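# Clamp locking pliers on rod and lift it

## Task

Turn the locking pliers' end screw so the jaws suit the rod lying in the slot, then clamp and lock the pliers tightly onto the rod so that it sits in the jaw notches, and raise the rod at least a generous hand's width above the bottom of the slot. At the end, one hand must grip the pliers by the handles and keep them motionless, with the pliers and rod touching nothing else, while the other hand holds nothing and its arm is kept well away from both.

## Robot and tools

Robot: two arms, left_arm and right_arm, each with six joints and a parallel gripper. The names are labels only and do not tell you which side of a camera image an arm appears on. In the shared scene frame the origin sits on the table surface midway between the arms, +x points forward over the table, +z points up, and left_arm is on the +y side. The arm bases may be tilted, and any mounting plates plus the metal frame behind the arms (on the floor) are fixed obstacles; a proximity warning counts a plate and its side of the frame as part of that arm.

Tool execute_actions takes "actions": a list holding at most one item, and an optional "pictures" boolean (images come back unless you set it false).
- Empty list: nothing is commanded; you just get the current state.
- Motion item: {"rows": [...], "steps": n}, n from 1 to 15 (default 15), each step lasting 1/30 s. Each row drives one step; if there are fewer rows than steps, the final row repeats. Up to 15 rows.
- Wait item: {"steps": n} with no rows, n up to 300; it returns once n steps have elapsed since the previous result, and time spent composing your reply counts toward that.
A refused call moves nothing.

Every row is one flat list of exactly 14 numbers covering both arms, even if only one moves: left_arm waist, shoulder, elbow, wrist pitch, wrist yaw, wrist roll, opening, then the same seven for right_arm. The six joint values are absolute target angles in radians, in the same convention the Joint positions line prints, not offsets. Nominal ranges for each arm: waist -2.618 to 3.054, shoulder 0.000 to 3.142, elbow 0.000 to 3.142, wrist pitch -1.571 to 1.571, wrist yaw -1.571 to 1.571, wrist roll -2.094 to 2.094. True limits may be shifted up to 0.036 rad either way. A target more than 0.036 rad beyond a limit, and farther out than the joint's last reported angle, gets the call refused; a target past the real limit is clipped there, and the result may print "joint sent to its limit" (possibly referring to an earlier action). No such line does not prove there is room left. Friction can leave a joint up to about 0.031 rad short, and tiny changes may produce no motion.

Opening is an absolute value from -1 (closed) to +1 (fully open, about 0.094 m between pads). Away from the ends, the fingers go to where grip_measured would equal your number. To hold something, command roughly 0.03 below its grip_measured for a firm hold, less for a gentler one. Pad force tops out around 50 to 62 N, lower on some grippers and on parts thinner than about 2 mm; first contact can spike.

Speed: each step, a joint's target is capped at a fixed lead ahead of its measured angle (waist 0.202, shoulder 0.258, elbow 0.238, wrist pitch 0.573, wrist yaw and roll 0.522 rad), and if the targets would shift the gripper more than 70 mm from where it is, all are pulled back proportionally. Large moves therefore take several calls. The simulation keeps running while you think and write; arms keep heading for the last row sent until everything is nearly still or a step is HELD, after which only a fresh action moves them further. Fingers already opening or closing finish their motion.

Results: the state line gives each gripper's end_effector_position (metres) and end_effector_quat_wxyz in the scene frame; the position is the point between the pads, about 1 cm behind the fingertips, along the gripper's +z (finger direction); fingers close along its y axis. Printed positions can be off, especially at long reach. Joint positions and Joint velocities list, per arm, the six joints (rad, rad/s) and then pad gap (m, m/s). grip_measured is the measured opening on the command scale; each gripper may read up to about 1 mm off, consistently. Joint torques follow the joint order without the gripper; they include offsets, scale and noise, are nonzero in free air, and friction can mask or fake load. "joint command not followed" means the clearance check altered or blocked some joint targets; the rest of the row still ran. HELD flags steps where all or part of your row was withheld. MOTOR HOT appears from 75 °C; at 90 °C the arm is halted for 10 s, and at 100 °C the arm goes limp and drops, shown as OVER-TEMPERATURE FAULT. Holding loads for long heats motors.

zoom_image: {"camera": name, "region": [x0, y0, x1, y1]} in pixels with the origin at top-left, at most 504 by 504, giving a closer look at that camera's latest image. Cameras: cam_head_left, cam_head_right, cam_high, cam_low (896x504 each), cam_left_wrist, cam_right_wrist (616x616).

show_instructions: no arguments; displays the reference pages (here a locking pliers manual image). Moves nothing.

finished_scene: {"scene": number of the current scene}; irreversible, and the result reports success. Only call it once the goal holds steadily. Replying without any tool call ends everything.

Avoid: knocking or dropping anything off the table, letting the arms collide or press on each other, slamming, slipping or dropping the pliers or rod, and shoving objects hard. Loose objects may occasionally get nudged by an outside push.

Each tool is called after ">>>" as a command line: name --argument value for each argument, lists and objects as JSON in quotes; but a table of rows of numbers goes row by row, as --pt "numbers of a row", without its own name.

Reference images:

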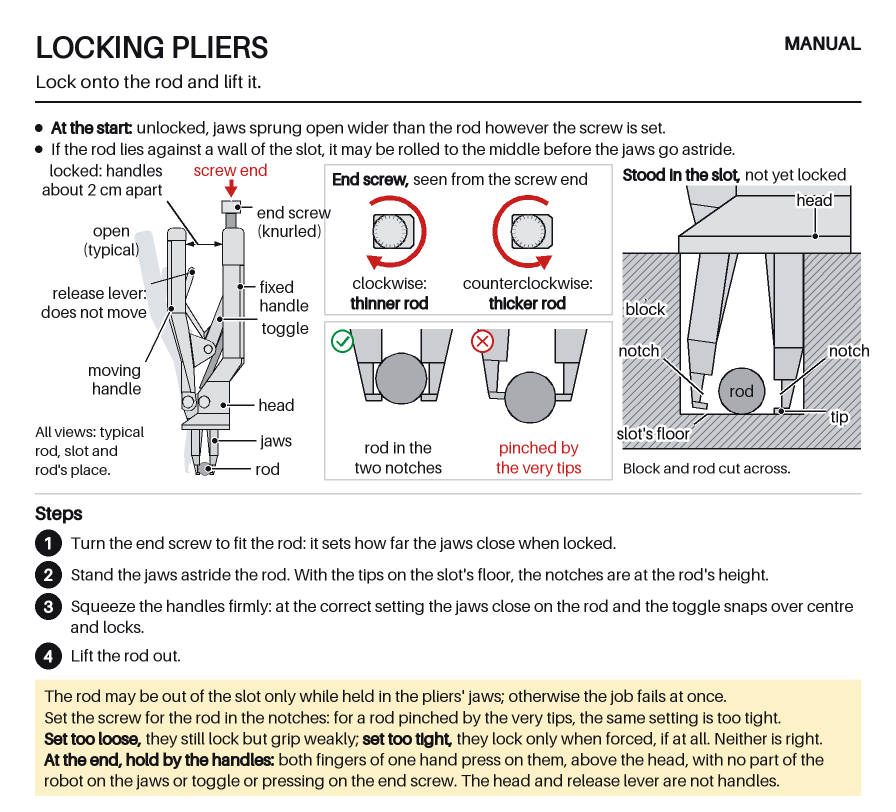

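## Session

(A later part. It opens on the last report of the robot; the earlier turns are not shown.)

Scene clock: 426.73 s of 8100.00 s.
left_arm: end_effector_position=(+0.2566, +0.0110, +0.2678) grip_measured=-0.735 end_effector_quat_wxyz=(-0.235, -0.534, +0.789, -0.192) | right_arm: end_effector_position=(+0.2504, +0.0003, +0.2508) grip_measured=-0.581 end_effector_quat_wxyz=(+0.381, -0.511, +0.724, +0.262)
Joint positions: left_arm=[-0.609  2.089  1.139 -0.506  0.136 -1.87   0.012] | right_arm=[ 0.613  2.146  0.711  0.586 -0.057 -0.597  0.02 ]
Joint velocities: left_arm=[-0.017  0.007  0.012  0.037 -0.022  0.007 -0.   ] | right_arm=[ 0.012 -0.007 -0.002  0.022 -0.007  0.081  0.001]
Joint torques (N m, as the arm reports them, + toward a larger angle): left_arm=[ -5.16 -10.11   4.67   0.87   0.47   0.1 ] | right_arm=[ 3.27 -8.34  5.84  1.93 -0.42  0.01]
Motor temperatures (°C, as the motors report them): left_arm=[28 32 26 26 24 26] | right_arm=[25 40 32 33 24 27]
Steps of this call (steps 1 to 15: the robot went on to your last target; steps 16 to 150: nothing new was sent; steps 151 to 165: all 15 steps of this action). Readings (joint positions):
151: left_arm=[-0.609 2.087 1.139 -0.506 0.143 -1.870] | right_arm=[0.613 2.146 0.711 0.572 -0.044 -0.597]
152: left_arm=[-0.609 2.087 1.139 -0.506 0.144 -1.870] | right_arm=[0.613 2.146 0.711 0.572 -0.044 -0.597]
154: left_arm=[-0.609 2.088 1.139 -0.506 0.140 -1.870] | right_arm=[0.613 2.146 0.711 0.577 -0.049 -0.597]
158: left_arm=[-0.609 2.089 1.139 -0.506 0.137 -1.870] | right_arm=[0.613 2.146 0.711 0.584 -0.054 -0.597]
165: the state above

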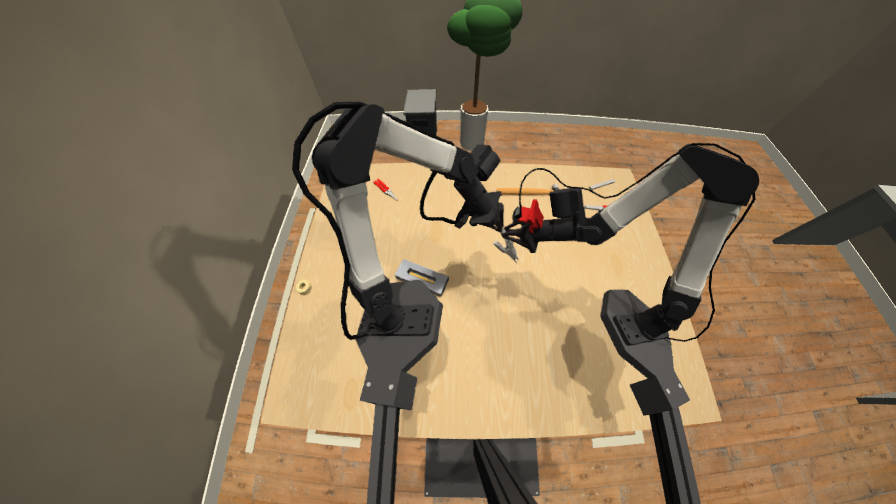

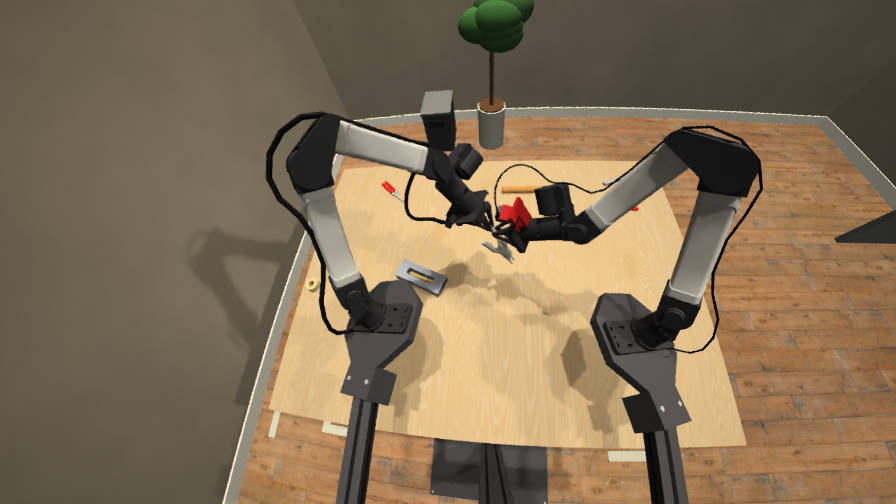

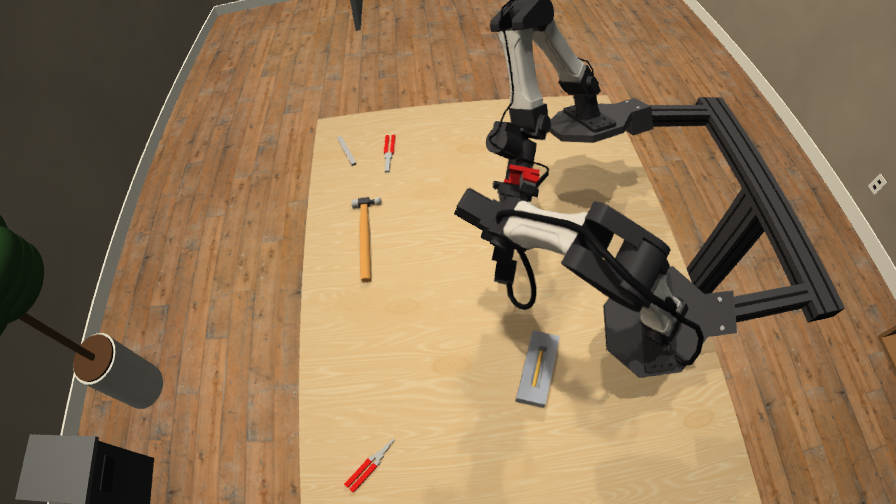

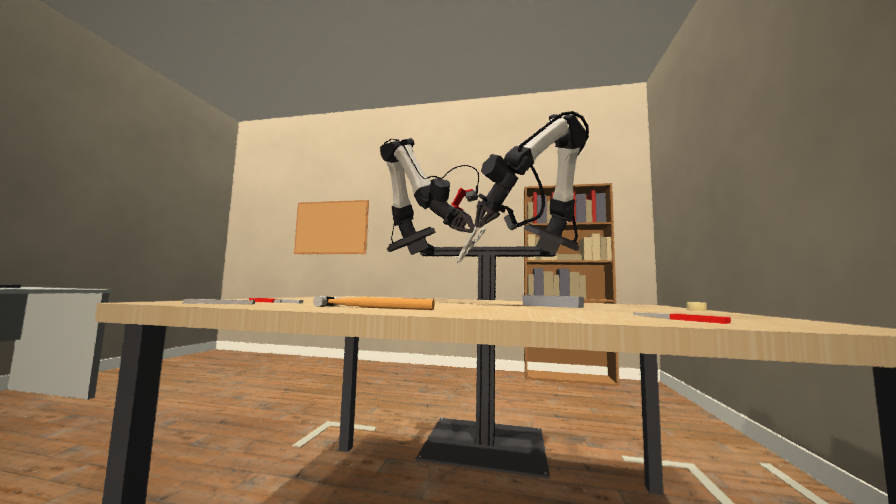

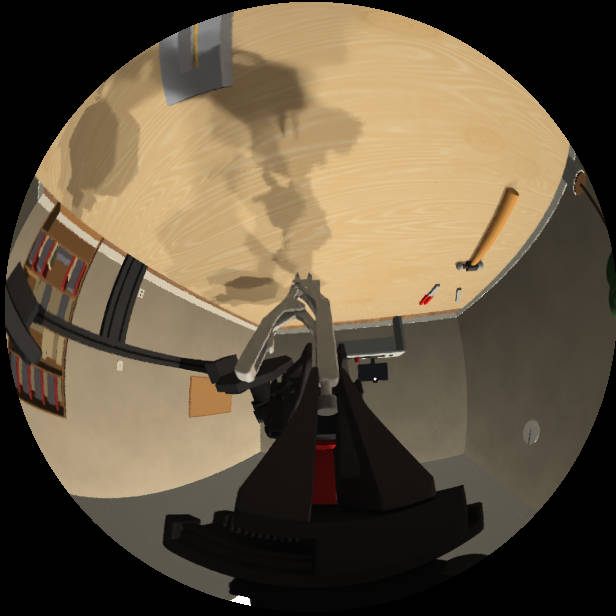

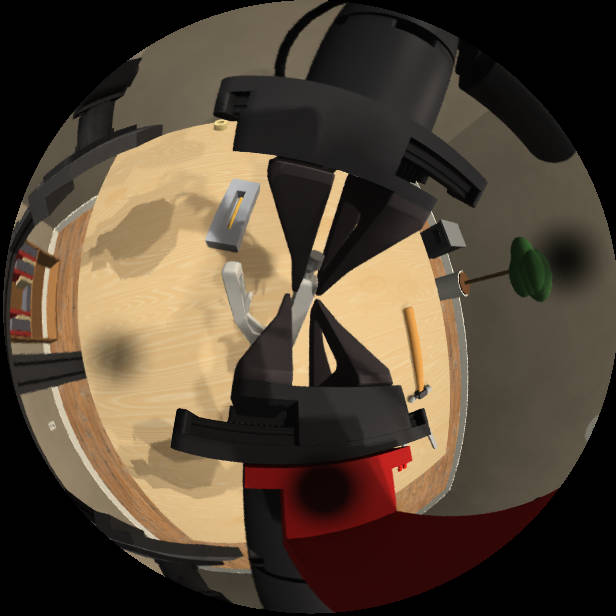

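>>> execute_actions --actions '[{"rows":[[-0.617,2.1,1.122,-0.495,0.15,-1.87,-0.83,0.608,2.12,0.68,0.54,-0.05,-0.6,-0.58],[-0.617,2.1,1.122,-0.495,0.15,-1.87,-0.83,0.608,2.10,0.665,0.525,-0.05,-0.6,-0.58],[-0.617,2.1,1.122,-0.495,0.15,-1.87,-0.83,0.608,2.08,0.655,0.515,-0.05,-0.6,-0.58],[-0.617,2.1,1.122,-0.495,0.15,-1.87,-0.83,0.608,2.06,0.643,0.505,-0.05,-0.6,-0.58],[-0.617,2.1,1.122,-0.495,0.15,-1.87,-0.83,0.608,2.04,0.631,0.495,-0.05,-0.6,-0.58],[-0.617,2.1,1.122,-0.495,0.15,-1.87,-0.83,0.608,2.02,0.62,0.485,-0.05,-0.6,-0.58],[-0.617,2.1,1.122,-0.495,0.15,-1.87,-0.83,0.608,2.0,0.608,0.475,-0.05,-0.6,-0.58],[-0.617,2.1,1.122,-0.495,0.15,-1.87,-0.83,0.608,1.98,0.596,0.465,-0.05,-0.6,-0.58],[-0.617,2.1,1.122,-0.495,0.15,-1.87,-0.83,0.608,1.96,0.585,0.46,-0.05,-0.6,-0.58],[-0.617,2.1,1.122,-0.495,0.15,-1.87,-0.83,0.608,1.94,0.573,0.455,-0.05,-0.6,-0.58],[-0.617,2.1,1.122,-0.495,0.15,-1.87,-0.83,0.608,1.92,0.56,0.455,-0.05,-0.6,-0.58],[-0.617,2.1,1.122,-0.495,0.15,-1.87,-0.83,0.608,1.895,0.55,0.455,-0.05,-0.6,-0.58]],"steps":15}]'

Scene clock: 440.33 s of 8100.00 s.
left_arm: end_effector_position=(+0.2566, +0.0110, +0.2678) grip_measured=-0.735 end_effector_quat_wxyz=(-0.235, -0.534, +0.789, -0.192) | right_arm: end_effector_position=(+0.2374, -0.0361, +0.2850) grip_measured=-0.581 end_effector_quat_wxyz=(+0.387, -0.508, +0.723, +0.263)
Joint positions: left_arm=[-0.609  2.089  1.139 -0.506  0.136 -1.87   0.012] | right_arm=[ 0.613  1.902  0.578  0.488 -0.058 -0.597  0.02 ]
Joint velocities: left_arm=[-0.012 -0.002 -0.002  0.037  0.022  0.051 -0.001] | right_arm=[-0.012 -0.129 -0.012 -0.051 -0.066  0.037 -0.001]
Joint torques (N m, as the arm reports them, + toward a larger angle): left_arm=[ -5.16 -10.14   4.66   0.88   0.45   0.1 ] | right_arm=[ 2.81 -6.57  3.47  1.52 -0.26  0.05]
Motor temperatures (°C, as the motors report them): left_arm=[28 32 26 26 24 26] | right_arm=[25 40 32 33 24 27]
Steps of this call (steps 1 to 15: the robot went on to your last target; steps 16 to 393: nothing new was sent; steps 394 to 408: all 15 steps of this action). Readings (joint positions):
394: left_arm=[-0.609 2.089 1.139 -0.506 0.136 -1.870] | right_arm=[0.613 2.145 0.711 0.583 -0.058 -0.597]
395: left_arm=[-0.609 2.089 1.139 -0.506 0.136 -1.870] | right_arm=[0.613 2.138 0.708 0.577 -0.058 -0.597]
397: left_arm=[-0.609 2.089 1.139 -0.506 0.136 -1.870] | right_arm=[0.613 2.108 0.689 0.560 -0.058 -0.597]
401: left_arm=[-0.609 2.089 1.139 -0.506 0.136 -1.870] | right_arm=[0.613 2.024 0.642 0.524 -0.058 -0.597]
408: the state above

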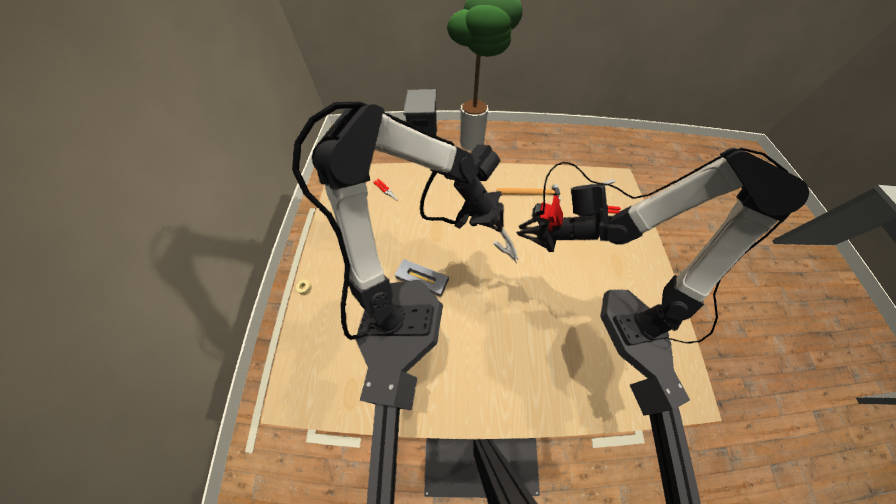

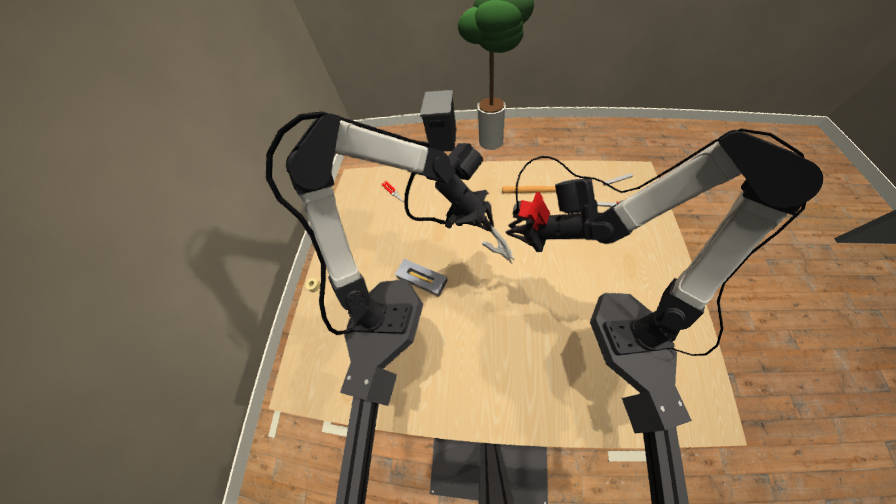

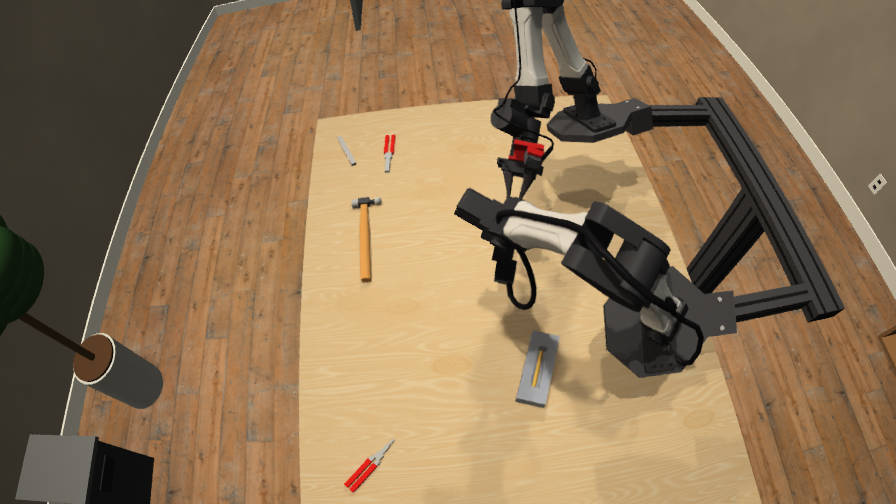

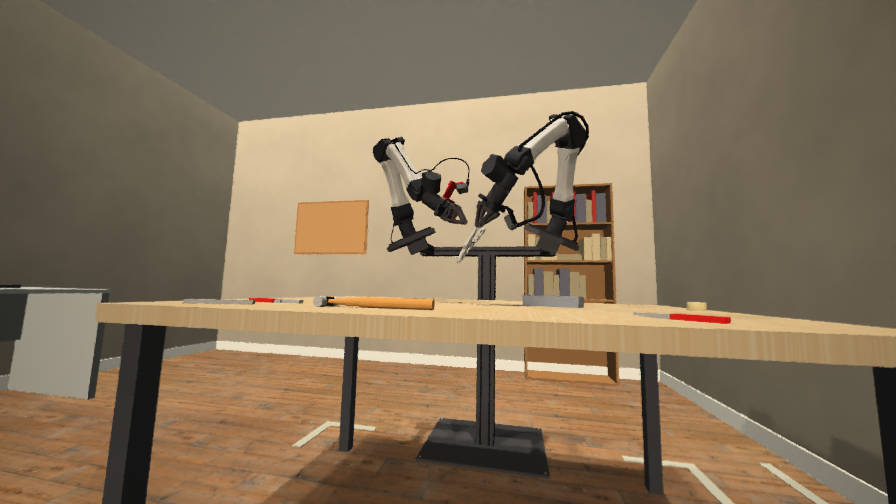

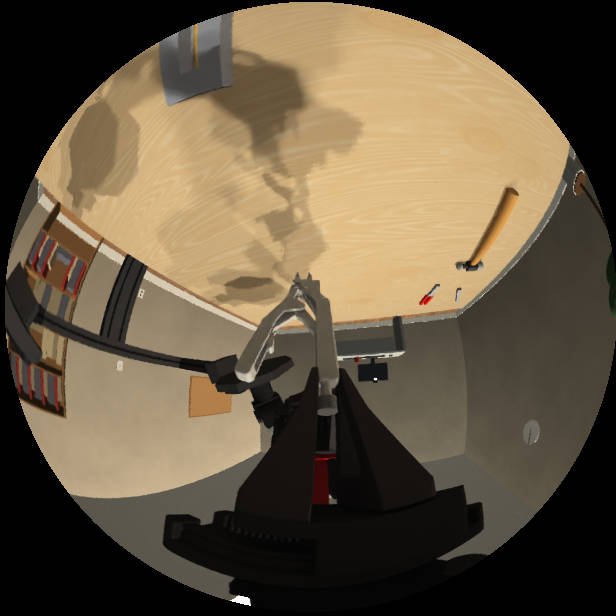

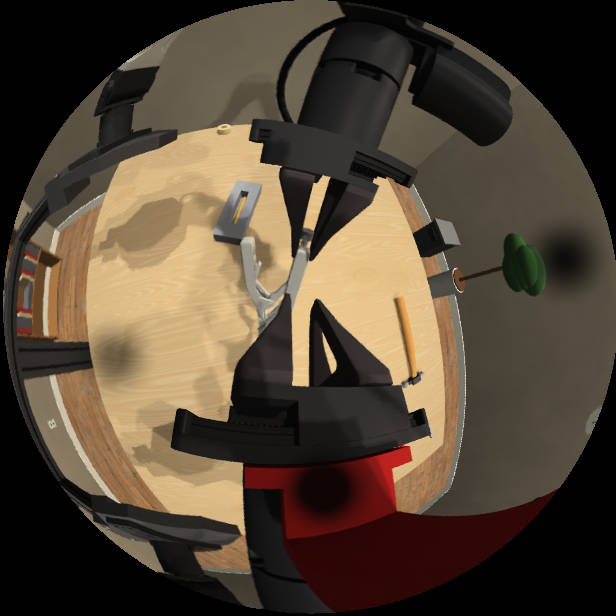

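>>> execute_actions --actions '[{"rows":[[-0.6,2.07,1.11,-0.51,0.12,-1.86,-0.83,0.608,1.895,0.55,0.455,-0.05,-0.6,-0.58],[-0.59,2.055,1.095,-0.512,0.10,-1.85,-0.83,0.608,1.895,0.55,0.455,-0.05,-0.6,-0.58],[-0.58,2.04,1.08,-0.514,0.08,-1.835,-0.83,0.608,1.895,0.55,0.455,-0.05,-0.6,-0.58],[-0.565,2.02,1.06,-0.516,0.055,-1.82,-0.83,0.608,1.895,0.55,0.455,-0.05,-0.6,-0.58],[-0.55,2.0,1.04,-0.518,0.03,-1.80,-0.83,0.608,1.895,0.55,0.455,-0.05,-0.6,-0.58],[-0.535,1.98,1.02,-0.52,0.005,-1.785,-0.83,0.608,1.895,0.55,0.455,-0.05,-0.6,-0.58],[-0.52,1.96,1.0,-0.522,-0.02,-1.77,-0.83,0.608,1.895,0.55,0.455,-0.05,-0.6,-0.58],[-0.505,1.94,0.98,-0.524,-0.045,-1.755,-0.83,0.608,1.895,0.55,0.455,-0.05,-0.6,-0.58],[-0.49,1.92,0.955,-0.526,-0.07,-1.74,-0.83,0.608,1.895,0.55,0.455,-0.05,-0.6,-0.58],[-0.475,1.90,0.93,-0.528,-0.095,-1.72,-0.83,0.608,1.895,0.55,0.455,-0.05,-0.6,-0.58],[-0.46,1.88,0.91,-0.53,-0.12,-1.705,-0.83,0.608,1.895,0.55,0.455,-0.05,-0.6,-0.58],[-0.445,1.86,0.89,-0.533,-0.145,-1.69,-0.83,0.608,1.895,0.55,0.455,-0.05,-0.6,-0.58],[-0.43,1.84,0.865,-0.536,-0.17,-1.675,-0.83,0.608,1.895,0.55,0.455,-0.05,-0.6,-0.58],[-0.415,1.82,0.845,-0.54,-0.195,-1.66,-0.83,0.608,1.895,0.55,0.455,-0.05,-0.6,-0.58],[-0.40,1.80,0.82,-0.543,-0.22,-1.64,-0.83,0.608,1.895,0.55,0.455,-0.05,-0.6,-0.58]],"steps":15}]' --pictures false

>>> execute_actions --actions '[{"rows":[[-0.385,1.78,0.80,-0.546,-0.245,-1.625,-0.83,0.608,1.895,0.55,0.455,-0.05,-0.6,-0.58],[-0.37,1.76,0.78,-0.549,-0.27,-1.61,-0.83,0.608,1.895,0.55,0.455,-0.05,-0.6,-0.58],[-0.355,1.74,0.755,-0.552,-0.295,-1.595,-0.83,0.608,1.895,0.55,0.455,-0.05,-0.6,-0.58],[-0.34,1.72,0.735,-0.555,-0.32,-1.58,-0.83,0.608,1.895,0.55,0.455,-0.05,-0.6,-0.58],[-0.33,1.70,0.71,-0.558,-0.345,-1.56,-0.83,0.608,1.895,0.55,0.455,-0.05,-0.6,-0.58],[-0.32,1.68,0.69,-0.56,-0.37,-1.545,-0.83,0.608,1.895,0.55,0.455,-0.05,-0.6,-0.58],[-0.31,1.665,0.67,-0.562,-0.395,-1.53,-0.83,0.608,1.895,0.55,0.455,-0.05,-0.6,-0.58],[-0.30,1.65,0.655,-0.564,-0.415,-1.515,-0.83,0.608,1.895,0.55,0.455,-0.05,-0.6,-0.58],[-0.29,1.635,0.64,-0.565,-0.435,-1.50,-0.83,0.608,1.895,0.55,0.455,-0.05,-0.6,-0.58],[-0.283,1.625,0.625,-0.566,-0.45,-1.49,-0.83,0.608,1.895,0.55,0.455,-0.05,-0.6,-0.58],[-0.278,1.615,0.615,-0.566,-0.462,-1.485,-0.83,0.608,1.895,0.55,0.455,-0.05,-0.6,-0.58]],"steps":15}]'

>>> execute_actions --actions '[]'

Scene clock: 470.63 s of 8100.00 s.
left_arm: end_effector_position=(+0.2568, +0.1336, +0.2354) grip_measured=-0.735 end_effector_quat_wxyz=(-0.117, -0.567, +0.806, -0.125) | right_arm: end_effector_position=(+0.2359, -0.0369, +0.2838) grip_measured=-0.581 end_effector_quat_wxyz=(+0.383, -0.510, +0.724, +0.263)
Joint positions: left_arm=[-0.432  1.848  0.877 -0.518 -0.128 -1.711  0.012] | right_arm=[ 0.613  1.9    0.578  0.477 -0.058 -0.597  0.02 ]
Joint velocities: left_arm=[ 0.393 -0.574 -0.667 -0.066 -0.784  0.462 -0.001] | right_arm=[ 0.007  0.002 -0.012  0.007  0.037 -0.066  0.001]
Joint torques (N m, as the arm reports them, + toward a larger angle): left_arm=[ -3.23 -10.13   4.1    0.33   0.25   0.15] | right_arm=[ 2.74 -7.1   3.52  1.6  -0.25  0.06]
Motor temperatures (°C, as the motors report them): left_arm=[28 33 26 26 25 26] | right_arm=[25 39 31 33 24 27]
Steps of this call (steps 1 to 30: the robot went on to your last target; steps 31 to 894: nothing new was sent; steps 895 to 909: all 15 steps of this action). Readings (joint positions):
895: left_arm=[-0.609 2.089 1.138 -0.506 0.133 -1.869] | right_arm=[0.613 1.900 0.578 0.477 -0.058 -0.597]
896: left_arm=[-0.609 2.086 1.132 -0.505 0.126 -1.867] | right_arm=[0.613 1.900 0.578 0.477 -0.058 -0.597]
898: left_arm=[-0.602 2.068 1.106 -0.505 0.105 -1.855] | right_arm=[0.613 1.900 0.578 0.477 -0.058 -0.597]
902: left_arm=[-0.549 1.994 1.027 -0.510 0.038 -1.812] | right_arm=[0.613 1.900 0.578 0.477 -0.058 -0.597]
909: the state above

Scene clock: 471.13 s of 8100.00 s.
left_arm: end_effector_position=(+0.2145, +0.2486, +0.2116) grip_measured=-0.735 end_effector_quat_wxyz=(-0.013, -0.541, +0.841, +0.001) | right_arm: end_effector_position=(+0.2359, -0.0369, +0.2838) grip_measured=-0.581 end_effector_quat_wxyz=(+0.383, -0.510, +0.724, +0.263)
Joint positions: left_arm=[-0.286  1.631  0.628 -0.562 -0.431 -1.512  0.012] | right_arm=[ 0.613  1.9    0.578  0.477 -0.058 -0.597  0.02 ]
Joint velocities: left_arm=[-0.002  0.007 -0.012 -0.051 -0.256  0.168 -0.   ] | right_arm=[-0.022 -0.012 -0.017 -0.037  0.007  0.007 -0.001]
Joint torques (N m, as the arm reports them, + toward a larger angle): left_arm=[-2.35 -8.11  3.8   0.26 -0.08  0.16] | right_arm=[ 2.79 -7.15  3.44  1.64 -0.23  0.03]
Motor temperatures (°C, as the motors report them): left_arm=[28 33 26 26 25 26] | right_arm=[25 39 31 33 24 27]
Steps of this call (steps 1 to 15: all 15 steps of this action). Readings (joint positions):
1: left_arm=[-0.418 1.828 0.855 -0.520 -0.152 -1.696] | right_arm=[0.613 1.900 0.578 0.477 -0.058 -0.597]
2: left_arm=[-0.404 1.808 0.832 -0.523 -0.175 -1.681] | right_arm=[0.613 1.900 0.578 0.477 -0.058 -0.597]
4: left_arm=[-0.374 1.769 0.787 -0.528 -0.223 -1.650] | right_arm=[0.613 1.900 0.578 0.477 -0.058 -0.597]
8: left_arm=[-0.324 1.692 0.701 -0.540 -0.320 -1.587] | right_arm=[0.613 1.900 0.578 0.477 -0.058 -0.597]
15: the state above

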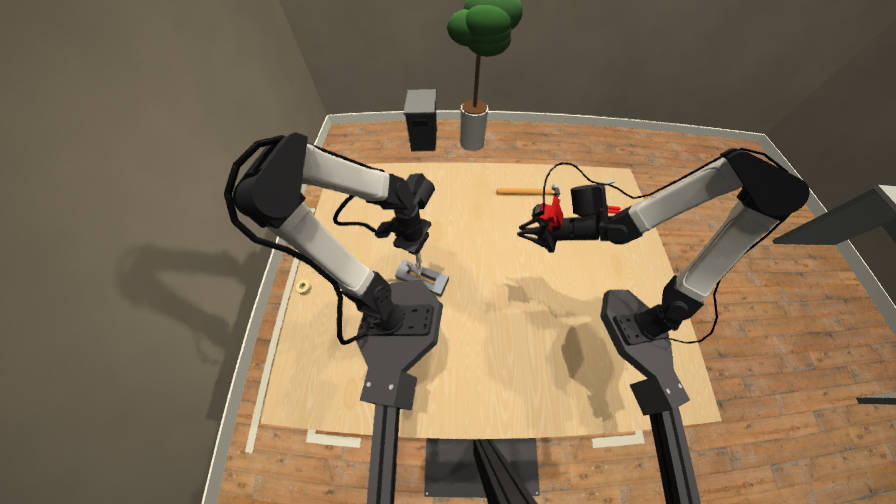

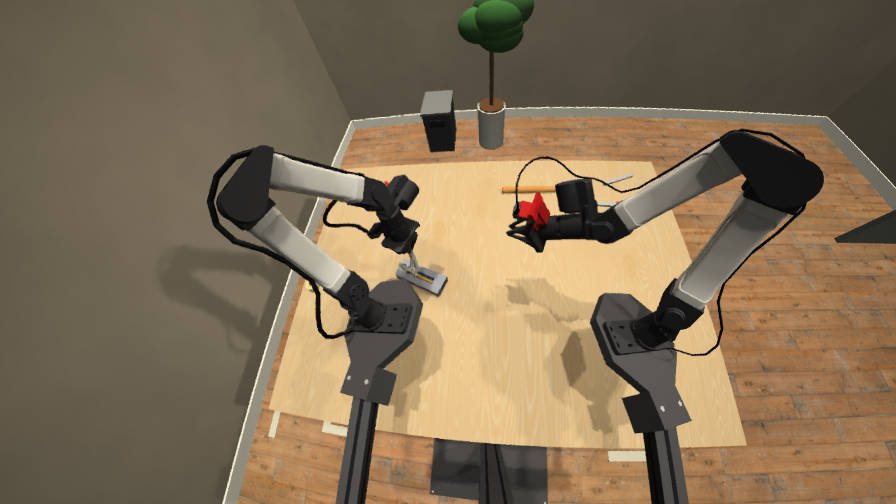

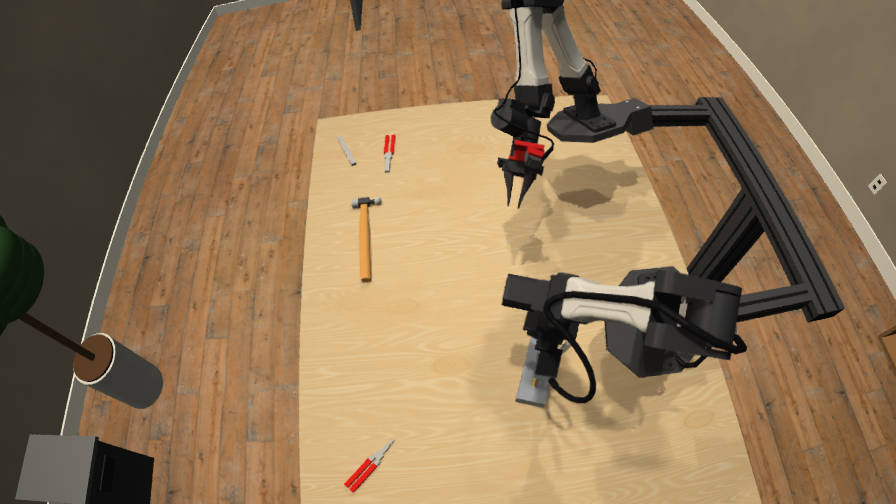

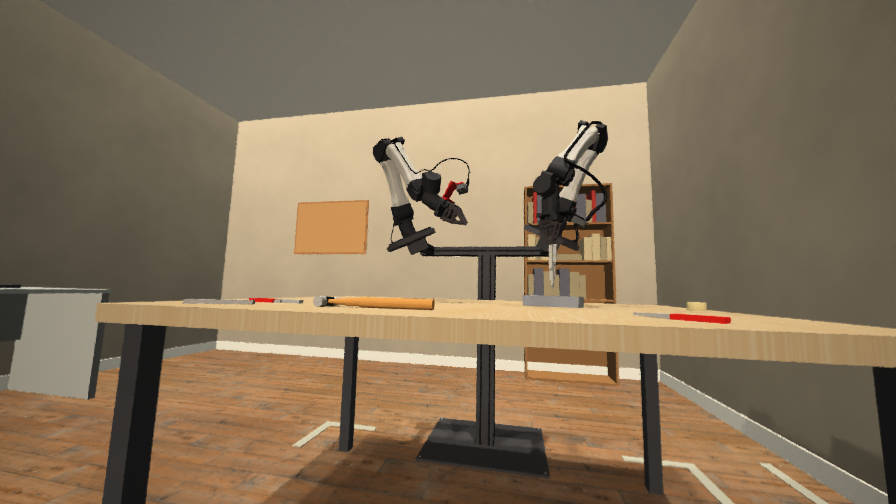

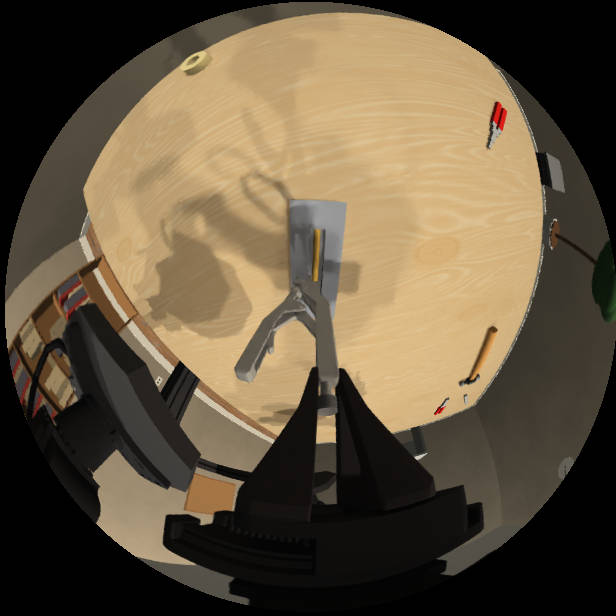

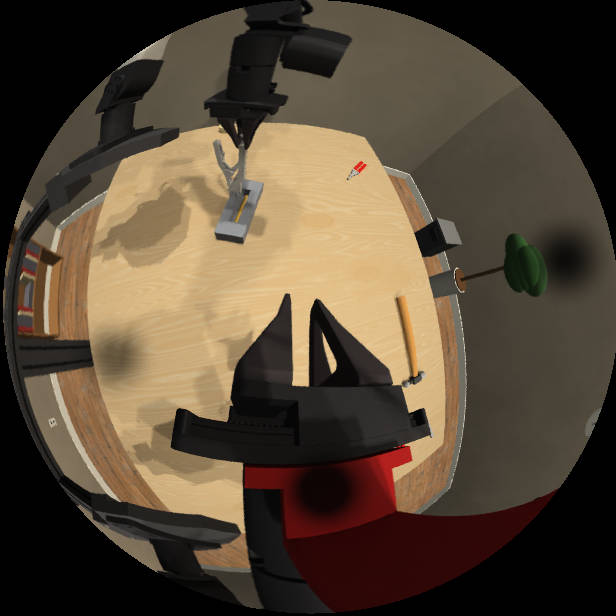

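Scene clock: 471.13 s of 8100.00 s.
left_arm: end_effector_position=(+0.2145, +0.2486, +0.2116) grip_measured=-0.735 end_effector_quat_wxyz=(-0.013, -0.541, +0.841, +0.001) | right_arm: end_effector_position=(+0.2359, -0.0369, +0.2838) grip_measured=-0.581 end_effector_quat_wxyz=(+0.383, -0.510, +0.724, +0.263)
Joint positions: left_arm=[-0.286  1.631  0.628 -0.562 -0.431 -1.512  0.012] | right_arm=[ 0.613  1.9    0.578  0.477 -0.058 -0.597  0.02 ]
Joint velocities: left_arm=[-0.002  0.007 -0.012 -0.051 -0.256  0.168 -0.   ] | right_arm=[-0.022 -0.012 -0.017 -0.037  0.007  0.007 -0.001]
Joint torques (N m, as the arm reports them, + toward a larger angle): left_arm=[-2.35 -8.11  3.8   0.26 -0.08  0.16] | right_arm=[ 2.79 -7.15  3.44  1.64 -0.23  0.03]
Motor temperatures (°C, as the motors report them): left_arm=[28 33 26 26 25 26] | right_arm=[25 39 31 33 24 27]

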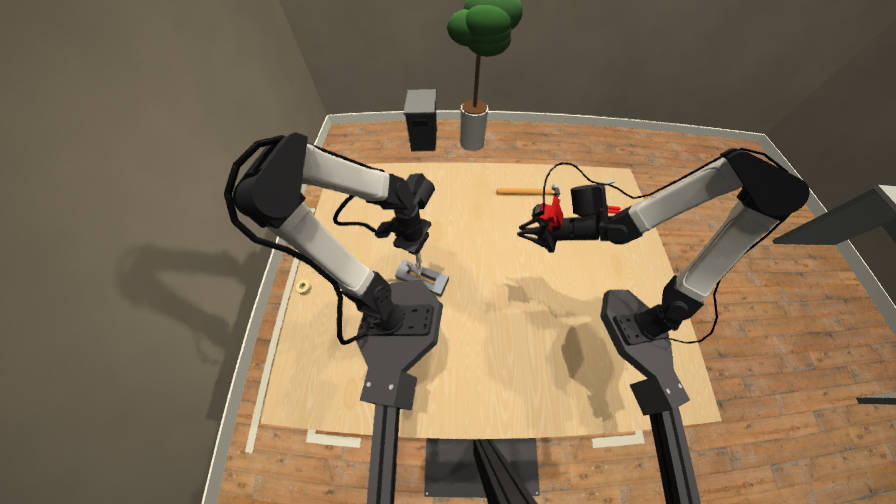

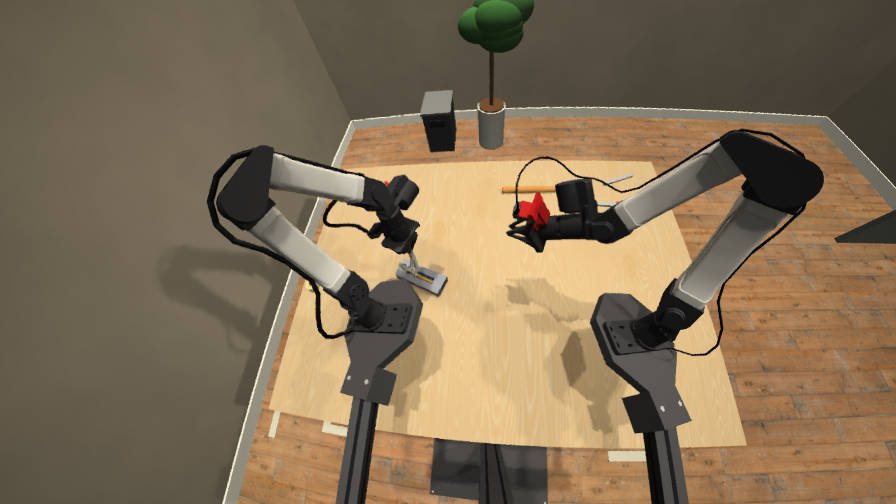

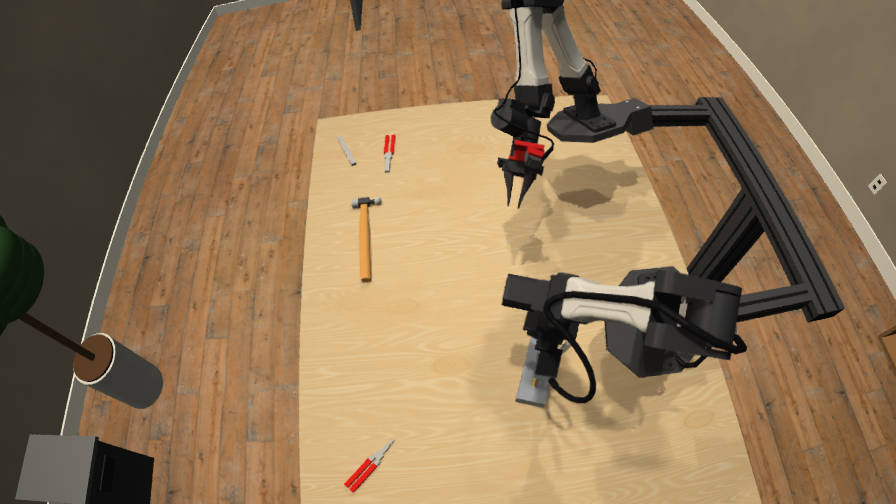

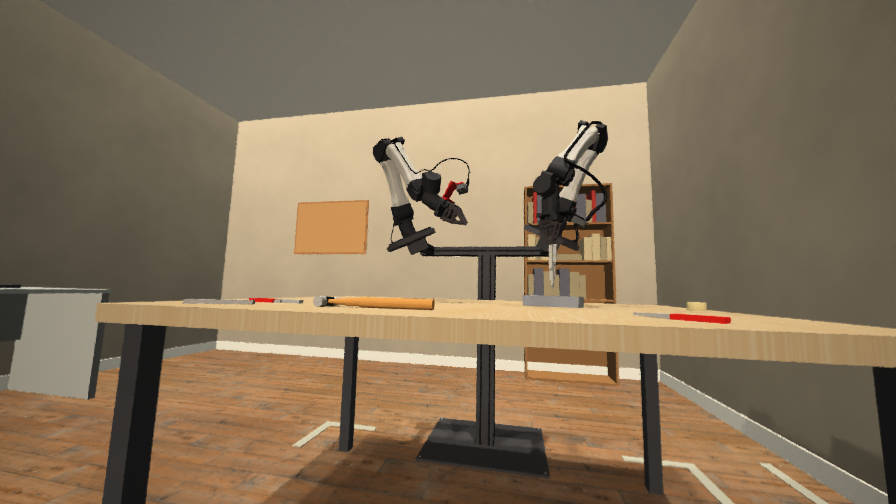

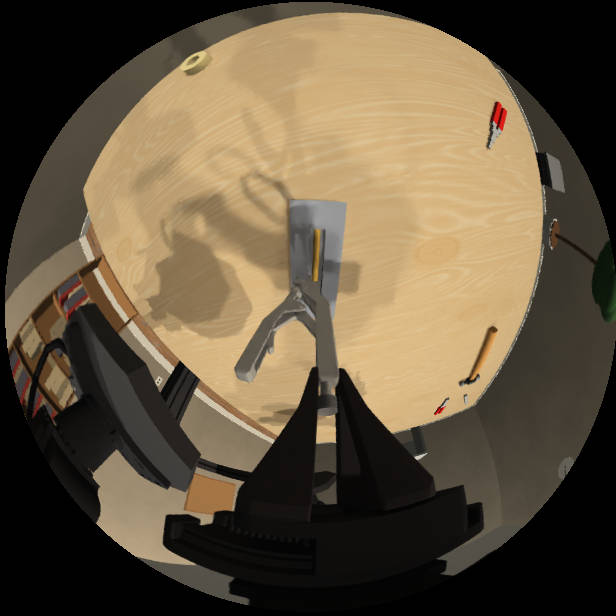

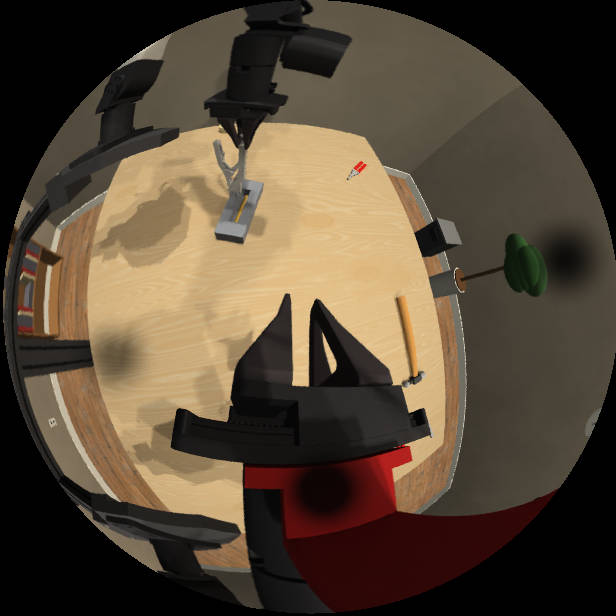

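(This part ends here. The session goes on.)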